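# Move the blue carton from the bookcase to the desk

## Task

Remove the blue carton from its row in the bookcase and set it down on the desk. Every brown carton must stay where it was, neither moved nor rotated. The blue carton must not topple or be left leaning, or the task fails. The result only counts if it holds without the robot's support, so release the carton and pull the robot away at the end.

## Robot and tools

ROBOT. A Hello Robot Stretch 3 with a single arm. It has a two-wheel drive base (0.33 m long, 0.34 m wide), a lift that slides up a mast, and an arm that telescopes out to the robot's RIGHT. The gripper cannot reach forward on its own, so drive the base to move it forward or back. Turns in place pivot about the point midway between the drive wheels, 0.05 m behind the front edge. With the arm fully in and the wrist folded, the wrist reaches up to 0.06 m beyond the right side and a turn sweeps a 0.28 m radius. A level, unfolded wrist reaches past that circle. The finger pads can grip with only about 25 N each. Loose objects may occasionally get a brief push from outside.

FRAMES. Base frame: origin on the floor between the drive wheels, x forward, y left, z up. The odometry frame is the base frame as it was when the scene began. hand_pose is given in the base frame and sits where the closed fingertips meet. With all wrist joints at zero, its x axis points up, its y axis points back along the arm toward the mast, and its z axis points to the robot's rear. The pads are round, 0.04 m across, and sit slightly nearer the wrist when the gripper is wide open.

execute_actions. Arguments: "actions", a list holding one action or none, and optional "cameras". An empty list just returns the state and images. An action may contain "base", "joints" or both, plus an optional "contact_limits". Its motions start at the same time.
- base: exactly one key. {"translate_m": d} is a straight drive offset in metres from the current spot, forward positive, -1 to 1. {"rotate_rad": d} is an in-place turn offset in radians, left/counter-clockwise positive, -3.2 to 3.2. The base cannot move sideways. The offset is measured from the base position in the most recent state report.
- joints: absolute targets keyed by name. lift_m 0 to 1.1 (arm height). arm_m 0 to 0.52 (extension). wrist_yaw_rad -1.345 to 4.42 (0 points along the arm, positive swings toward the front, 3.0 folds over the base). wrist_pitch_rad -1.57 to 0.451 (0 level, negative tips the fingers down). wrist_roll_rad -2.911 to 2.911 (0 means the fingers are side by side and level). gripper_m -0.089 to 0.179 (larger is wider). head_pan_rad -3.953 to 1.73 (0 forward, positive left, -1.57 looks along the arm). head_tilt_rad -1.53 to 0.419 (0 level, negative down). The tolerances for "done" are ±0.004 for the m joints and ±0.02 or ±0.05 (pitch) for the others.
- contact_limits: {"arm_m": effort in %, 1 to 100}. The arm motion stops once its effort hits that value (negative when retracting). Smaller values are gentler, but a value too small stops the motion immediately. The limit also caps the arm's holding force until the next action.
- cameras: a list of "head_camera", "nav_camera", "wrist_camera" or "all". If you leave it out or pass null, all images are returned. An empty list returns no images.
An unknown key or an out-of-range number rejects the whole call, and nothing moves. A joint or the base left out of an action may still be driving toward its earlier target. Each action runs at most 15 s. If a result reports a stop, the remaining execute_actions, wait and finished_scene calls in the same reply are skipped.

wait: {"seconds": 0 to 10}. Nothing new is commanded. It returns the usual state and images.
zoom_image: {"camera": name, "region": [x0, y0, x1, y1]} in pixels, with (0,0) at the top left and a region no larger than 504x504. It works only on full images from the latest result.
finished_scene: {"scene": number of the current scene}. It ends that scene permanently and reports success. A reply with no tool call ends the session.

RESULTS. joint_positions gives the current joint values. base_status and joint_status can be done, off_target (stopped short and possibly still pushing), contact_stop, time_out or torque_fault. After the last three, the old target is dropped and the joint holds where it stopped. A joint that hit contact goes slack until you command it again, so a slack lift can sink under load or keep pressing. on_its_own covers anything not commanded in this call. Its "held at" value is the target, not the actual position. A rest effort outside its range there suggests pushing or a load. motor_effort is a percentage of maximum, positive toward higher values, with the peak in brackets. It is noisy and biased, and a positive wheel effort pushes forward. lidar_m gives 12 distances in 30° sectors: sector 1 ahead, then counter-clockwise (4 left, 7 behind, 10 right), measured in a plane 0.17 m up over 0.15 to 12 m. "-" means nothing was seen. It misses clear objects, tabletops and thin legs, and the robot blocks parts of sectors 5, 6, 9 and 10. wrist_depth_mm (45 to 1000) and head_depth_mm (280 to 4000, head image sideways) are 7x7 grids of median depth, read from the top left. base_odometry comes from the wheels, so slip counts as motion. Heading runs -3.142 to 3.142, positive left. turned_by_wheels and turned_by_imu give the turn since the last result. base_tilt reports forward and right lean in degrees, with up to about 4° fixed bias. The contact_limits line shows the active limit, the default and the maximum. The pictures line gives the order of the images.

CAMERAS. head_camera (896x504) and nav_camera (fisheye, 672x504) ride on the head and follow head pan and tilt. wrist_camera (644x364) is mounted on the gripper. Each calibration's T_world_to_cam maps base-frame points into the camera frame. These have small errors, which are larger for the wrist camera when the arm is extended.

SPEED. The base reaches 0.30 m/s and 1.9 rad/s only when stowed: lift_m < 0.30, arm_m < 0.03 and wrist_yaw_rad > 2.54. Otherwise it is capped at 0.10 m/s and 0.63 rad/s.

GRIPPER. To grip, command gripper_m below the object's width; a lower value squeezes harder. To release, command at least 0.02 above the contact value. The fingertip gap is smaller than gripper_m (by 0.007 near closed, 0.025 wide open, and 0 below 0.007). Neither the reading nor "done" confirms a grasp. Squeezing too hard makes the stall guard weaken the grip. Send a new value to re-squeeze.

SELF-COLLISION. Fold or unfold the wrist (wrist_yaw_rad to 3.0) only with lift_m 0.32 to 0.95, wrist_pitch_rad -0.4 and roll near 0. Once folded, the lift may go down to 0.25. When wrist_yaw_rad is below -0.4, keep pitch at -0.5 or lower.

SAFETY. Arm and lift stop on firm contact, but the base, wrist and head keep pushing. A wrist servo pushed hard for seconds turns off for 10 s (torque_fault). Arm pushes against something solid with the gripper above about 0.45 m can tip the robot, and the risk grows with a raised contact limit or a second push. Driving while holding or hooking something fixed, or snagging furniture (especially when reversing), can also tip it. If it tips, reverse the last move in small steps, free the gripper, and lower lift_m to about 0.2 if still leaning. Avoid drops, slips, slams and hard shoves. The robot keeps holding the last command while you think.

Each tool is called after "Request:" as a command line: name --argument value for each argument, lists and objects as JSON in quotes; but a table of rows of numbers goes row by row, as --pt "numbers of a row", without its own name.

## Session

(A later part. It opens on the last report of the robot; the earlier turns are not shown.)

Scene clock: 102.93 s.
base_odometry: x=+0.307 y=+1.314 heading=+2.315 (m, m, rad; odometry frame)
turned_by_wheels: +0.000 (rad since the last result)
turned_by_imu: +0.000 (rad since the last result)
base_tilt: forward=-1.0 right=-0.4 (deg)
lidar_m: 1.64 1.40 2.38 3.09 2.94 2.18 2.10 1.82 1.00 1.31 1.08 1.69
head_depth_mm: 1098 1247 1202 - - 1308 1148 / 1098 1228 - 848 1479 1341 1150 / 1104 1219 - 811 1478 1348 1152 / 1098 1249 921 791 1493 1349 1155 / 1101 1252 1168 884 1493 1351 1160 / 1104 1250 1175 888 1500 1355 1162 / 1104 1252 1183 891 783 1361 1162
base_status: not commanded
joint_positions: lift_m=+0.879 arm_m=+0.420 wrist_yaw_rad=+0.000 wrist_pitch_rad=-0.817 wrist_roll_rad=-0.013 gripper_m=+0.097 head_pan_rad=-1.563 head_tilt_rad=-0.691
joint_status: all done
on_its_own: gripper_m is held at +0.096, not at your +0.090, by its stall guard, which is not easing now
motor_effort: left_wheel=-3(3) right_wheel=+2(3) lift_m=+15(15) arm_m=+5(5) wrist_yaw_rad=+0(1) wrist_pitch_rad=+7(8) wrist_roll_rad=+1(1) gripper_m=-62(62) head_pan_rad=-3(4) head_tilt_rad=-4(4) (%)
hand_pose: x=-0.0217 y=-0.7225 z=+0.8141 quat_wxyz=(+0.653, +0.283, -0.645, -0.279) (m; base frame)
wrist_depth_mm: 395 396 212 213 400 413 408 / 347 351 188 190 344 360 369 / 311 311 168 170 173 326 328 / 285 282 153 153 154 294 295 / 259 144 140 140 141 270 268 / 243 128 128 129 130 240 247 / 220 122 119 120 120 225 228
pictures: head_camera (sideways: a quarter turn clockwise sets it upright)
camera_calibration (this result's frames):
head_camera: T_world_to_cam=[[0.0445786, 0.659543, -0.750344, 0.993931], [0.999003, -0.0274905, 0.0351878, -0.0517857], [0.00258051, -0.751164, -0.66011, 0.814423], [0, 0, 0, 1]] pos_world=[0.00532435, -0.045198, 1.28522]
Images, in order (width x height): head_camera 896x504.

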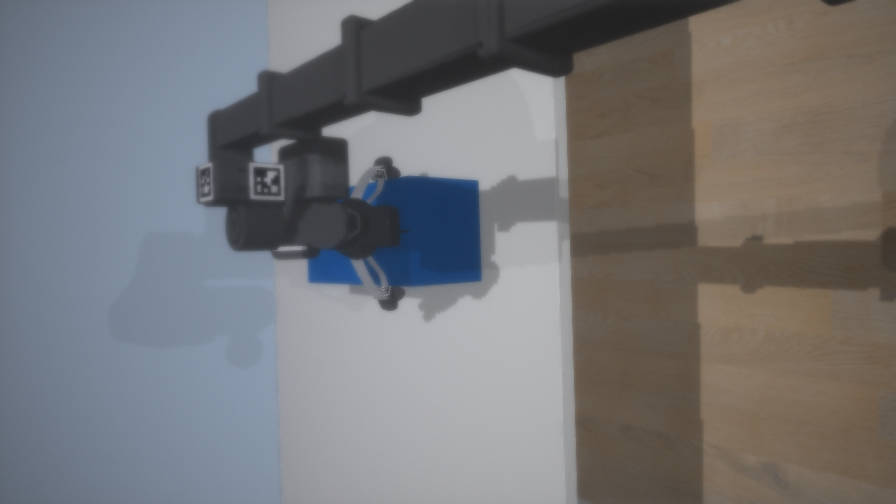

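Touched down.

Request:
execute_actions --actions '[{"joints":{"gripper_m":0.175}}]' --cameras '[]'

Request:
execute_actions --actions '[{"joints":{"gripper_m":0.175,"lift_m":0.95}}]' --cameras '[]'

Request:
execute_actions --actions '[{"joints":{"arm_m":0.05}}]' --cameras '["nav_camera"]'

Scene clock: 104.50 s.
base_odometry: x=+0.307 y=+1.314 heading=+2.315 (m, m, rad; odometry frame)
turned_by_wheels: +0.000 (rad since the last result)
turned_by_imu: +0.000 (rad since the last result)
base_tilt: forward=-1.0 right=-0.4 (deg)
lidar_m: 1.64 1.40 2.38 3.11 2.94 2.18 2.10 1.82 1.00 1.31 1.08 1.69
head_depth_mm: 1097 1246 1200 - - 1306 1146 / 1098 1224 - 846 1486 1340 1150 / 1098 1227 - 813 1487 1346 1157 / 1101 1254 1070 791 1493 1347 1154 / 1101 1247 1171 883 1497 1353 1156 / 1102 1252 1177 888 1500 1354 1162 / 1102 1249 1179 892 782 1362 1166
base_status: not commanded
joint_positions: lift_m=+0.879 arm_m=+0.420 wrist_yaw_rad=+0.000 wrist_pitch_rad=-0.817 wrist_roll_rad=-0.013 gripper_m=+0.156 head_pan_rad=-1.563 head_tilt_rad=-0.691
joint_status: gripper_m off_target (ended at +0.156, target +0.175)
motor_effort: left_wheel=-3(3) right_wheel=+2(2) lift_m=+15(15) arm_m=+5(5) wrist_yaw_rad=+0(1) wrist_pitch_rad=+7(7) wrist_roll_rad=+1(1) gripper_m=+99(99) head_pan_rad=-3(4) head_tilt_rad=-4(4) (%)
hand_pose: x=-0.0217 y=-0.7225 z=+0.8141 quat_wxyz=(+0.653, +0.283, -0.645, -0.279) (m; base frame)
wrist_depth_mm: 390 397 213 215 396 415 416 / 345 349 189 190 339 363 366 / 311 314 169 171 175 324 323 / 285 281 153 154 156 293 292 / 258 143 140 141 142 271 269 / 241 130 130 129 130 237 248 / 218 122 119 120 121 226 229
pictures: none
No camera images: the call's "cameras" was empty. Leave "cameras" out to get every camera's image.

Scene clock: 106.00 s.
base_odometry: x=+0.307 y=+1.314 heading=+2.315 (m, m, rad; odometry frame)
turned_by_wheels: +0.000 (rad since the last result)
turned_by_imu: +0.000 (rad since the last result)
base_tilt: forward=-0.9 right=-0.4 (deg)
lidar_m: 1.63 1.40 2.38 3.12 2.93 2.19 2.10 1.82 1.00 1.31 1.09 1.68
head_depth_mm: 1096 1212 - 841 1415 1337 1146 / 1096 - 1103 873 1482 1343 1150 / 1104 - 1059 813 1481 1341 1153 / 1105 1226 863 790 1485 1350 1157 / 1102 1253 1169 884 1491 1348 1158 / 1104 1254 1177 889 1497 1357 1162 / 1099 1254 1181 892 783 1362 1167
base_status: not commanded
joint_positions: lift_m=+0.949 arm_m=+0.420 wrist_yaw_rad=+0.000 wrist_pitch_rad=-0.817 wrist_roll_rad=-0.013 gripper_m=+0.175 head_pan_rad=-1.563 head_tilt_rad=-0.691
joint_status: all done
motor_effort: left_wheel=-3(3) right_wheel=+2(2) lift_m=+52(56) arm_m=+5(5) wrist_yaw_rad=+0(0) wrist_pitch_rad=+7(7) wrist_roll_rad=+1(1) gripper_m=+1(99) head_pan_rad=-4(3) head_tilt_rad=-4(4) (%)
hand_pose: x=-0.0217 y=-0.7225 z=+0.8848 quat_wxyz=(+0.653, +0.283, -0.645, -0.279) (m; base frame)
wrist_depth_mm: 488 503 513 517 520 525 518 / 444 449 437 289 451 456 467 / 401 404 269 259 416 407 413 / 363 366 237 235 363 371 372 / 333 333 218 216 327 350 341 / - 309 197 198 204 310 319 / 283 285 183 183 186 292 294
pictures: none
No camera images: the call's "cameras" was empty. Leave "cameras" out to get every camera's image.

Scene clock: 109.93 s.
base_odometry: x=+0.307 y=+1.314 heading=+2.315 (m, m, rad; odometry frame)
turned_by_wheels: +0.000 (rad since the last result)
turned_by_imu: +0.000 (rad since the last result)
base_tilt: forward=-1.0 right=-0.5 (deg)
lidar_m: 1.63 1.40 2.39 3.10 2.94 2.18 2.10 1.82 1.00 1.31 1.08 1.69
head_depth_mm: 1098 1253 1199 - - 1263 1147 / 1101 1243 1152 - - 1279 1150 / 1102 1247 1156 776 - - 1153 / 1098 1251 920 779 776 1344 1152 / 1102 1251 1173 884 777 1347 1156 / 1103 1253 1177 889 1499 1357 1161 / 1105 1248 1186 890 782 1361 1167
base_status: not commanded
joint_positions: lift_m=+0.949 arm_m=+0.050 wrist_yaw_rad=+0.000 wrist_pitch_rad=-0.817 wrist_roll_rad=-0.013 gripper_m=+0.175 head_pan_rad=-1.563 head_tilt_rad=-0.691
joint_status: all done
motor_effort: left_wheel=-3(3) right_wheel=+2(3) lift_m=+51(51) arm_m=-6(5) wrist_yaw_rad=+0(0) wrist_pitch_rad=+7(7) wrist_roll_rad=+1(1) gripper_m=+0(1) head_pan_rad=-3(3) head_tilt_rad=-4(4) (%)
hand_pose: x=-0.0217 y=-0.3532 z=+0.8848 quat_wxyz=(+0.653, +0.283, -0.645, -0.279) (m; base frame)
wrist_depth_mm: 499 508 502 383 518 531 538 / 443 448 443 434 452 460 471 / 403 402 408 413 413 416 419 / - - - - - - - / - - - - - - - / - - - - - - - / 892 918 885 902 937 930 935
pictures: nav_camera (sideways: a quarter turn counterclockwise sets it upright)
camera_calibration (this result's frames):
nav_camera: T_world_to_cam=[[0.0345548, -0.61421, 0.788386, -0.984778], [-0.999335, -0.0304266, 0.0200961, 0.037874], [0.0116446, -0.788556, -0.614853, 0.758643], [0, 0, 0, 1]] pos_world=[0.0630435, -0.00547533, 1.24208]
Images, in order (width x height): nav_camera 672x504.

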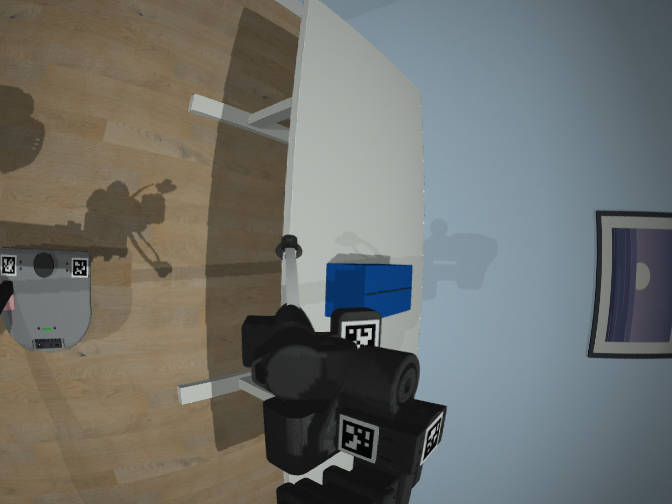

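Request:
finished_scene --scene 2

The scene is finished: the task was done.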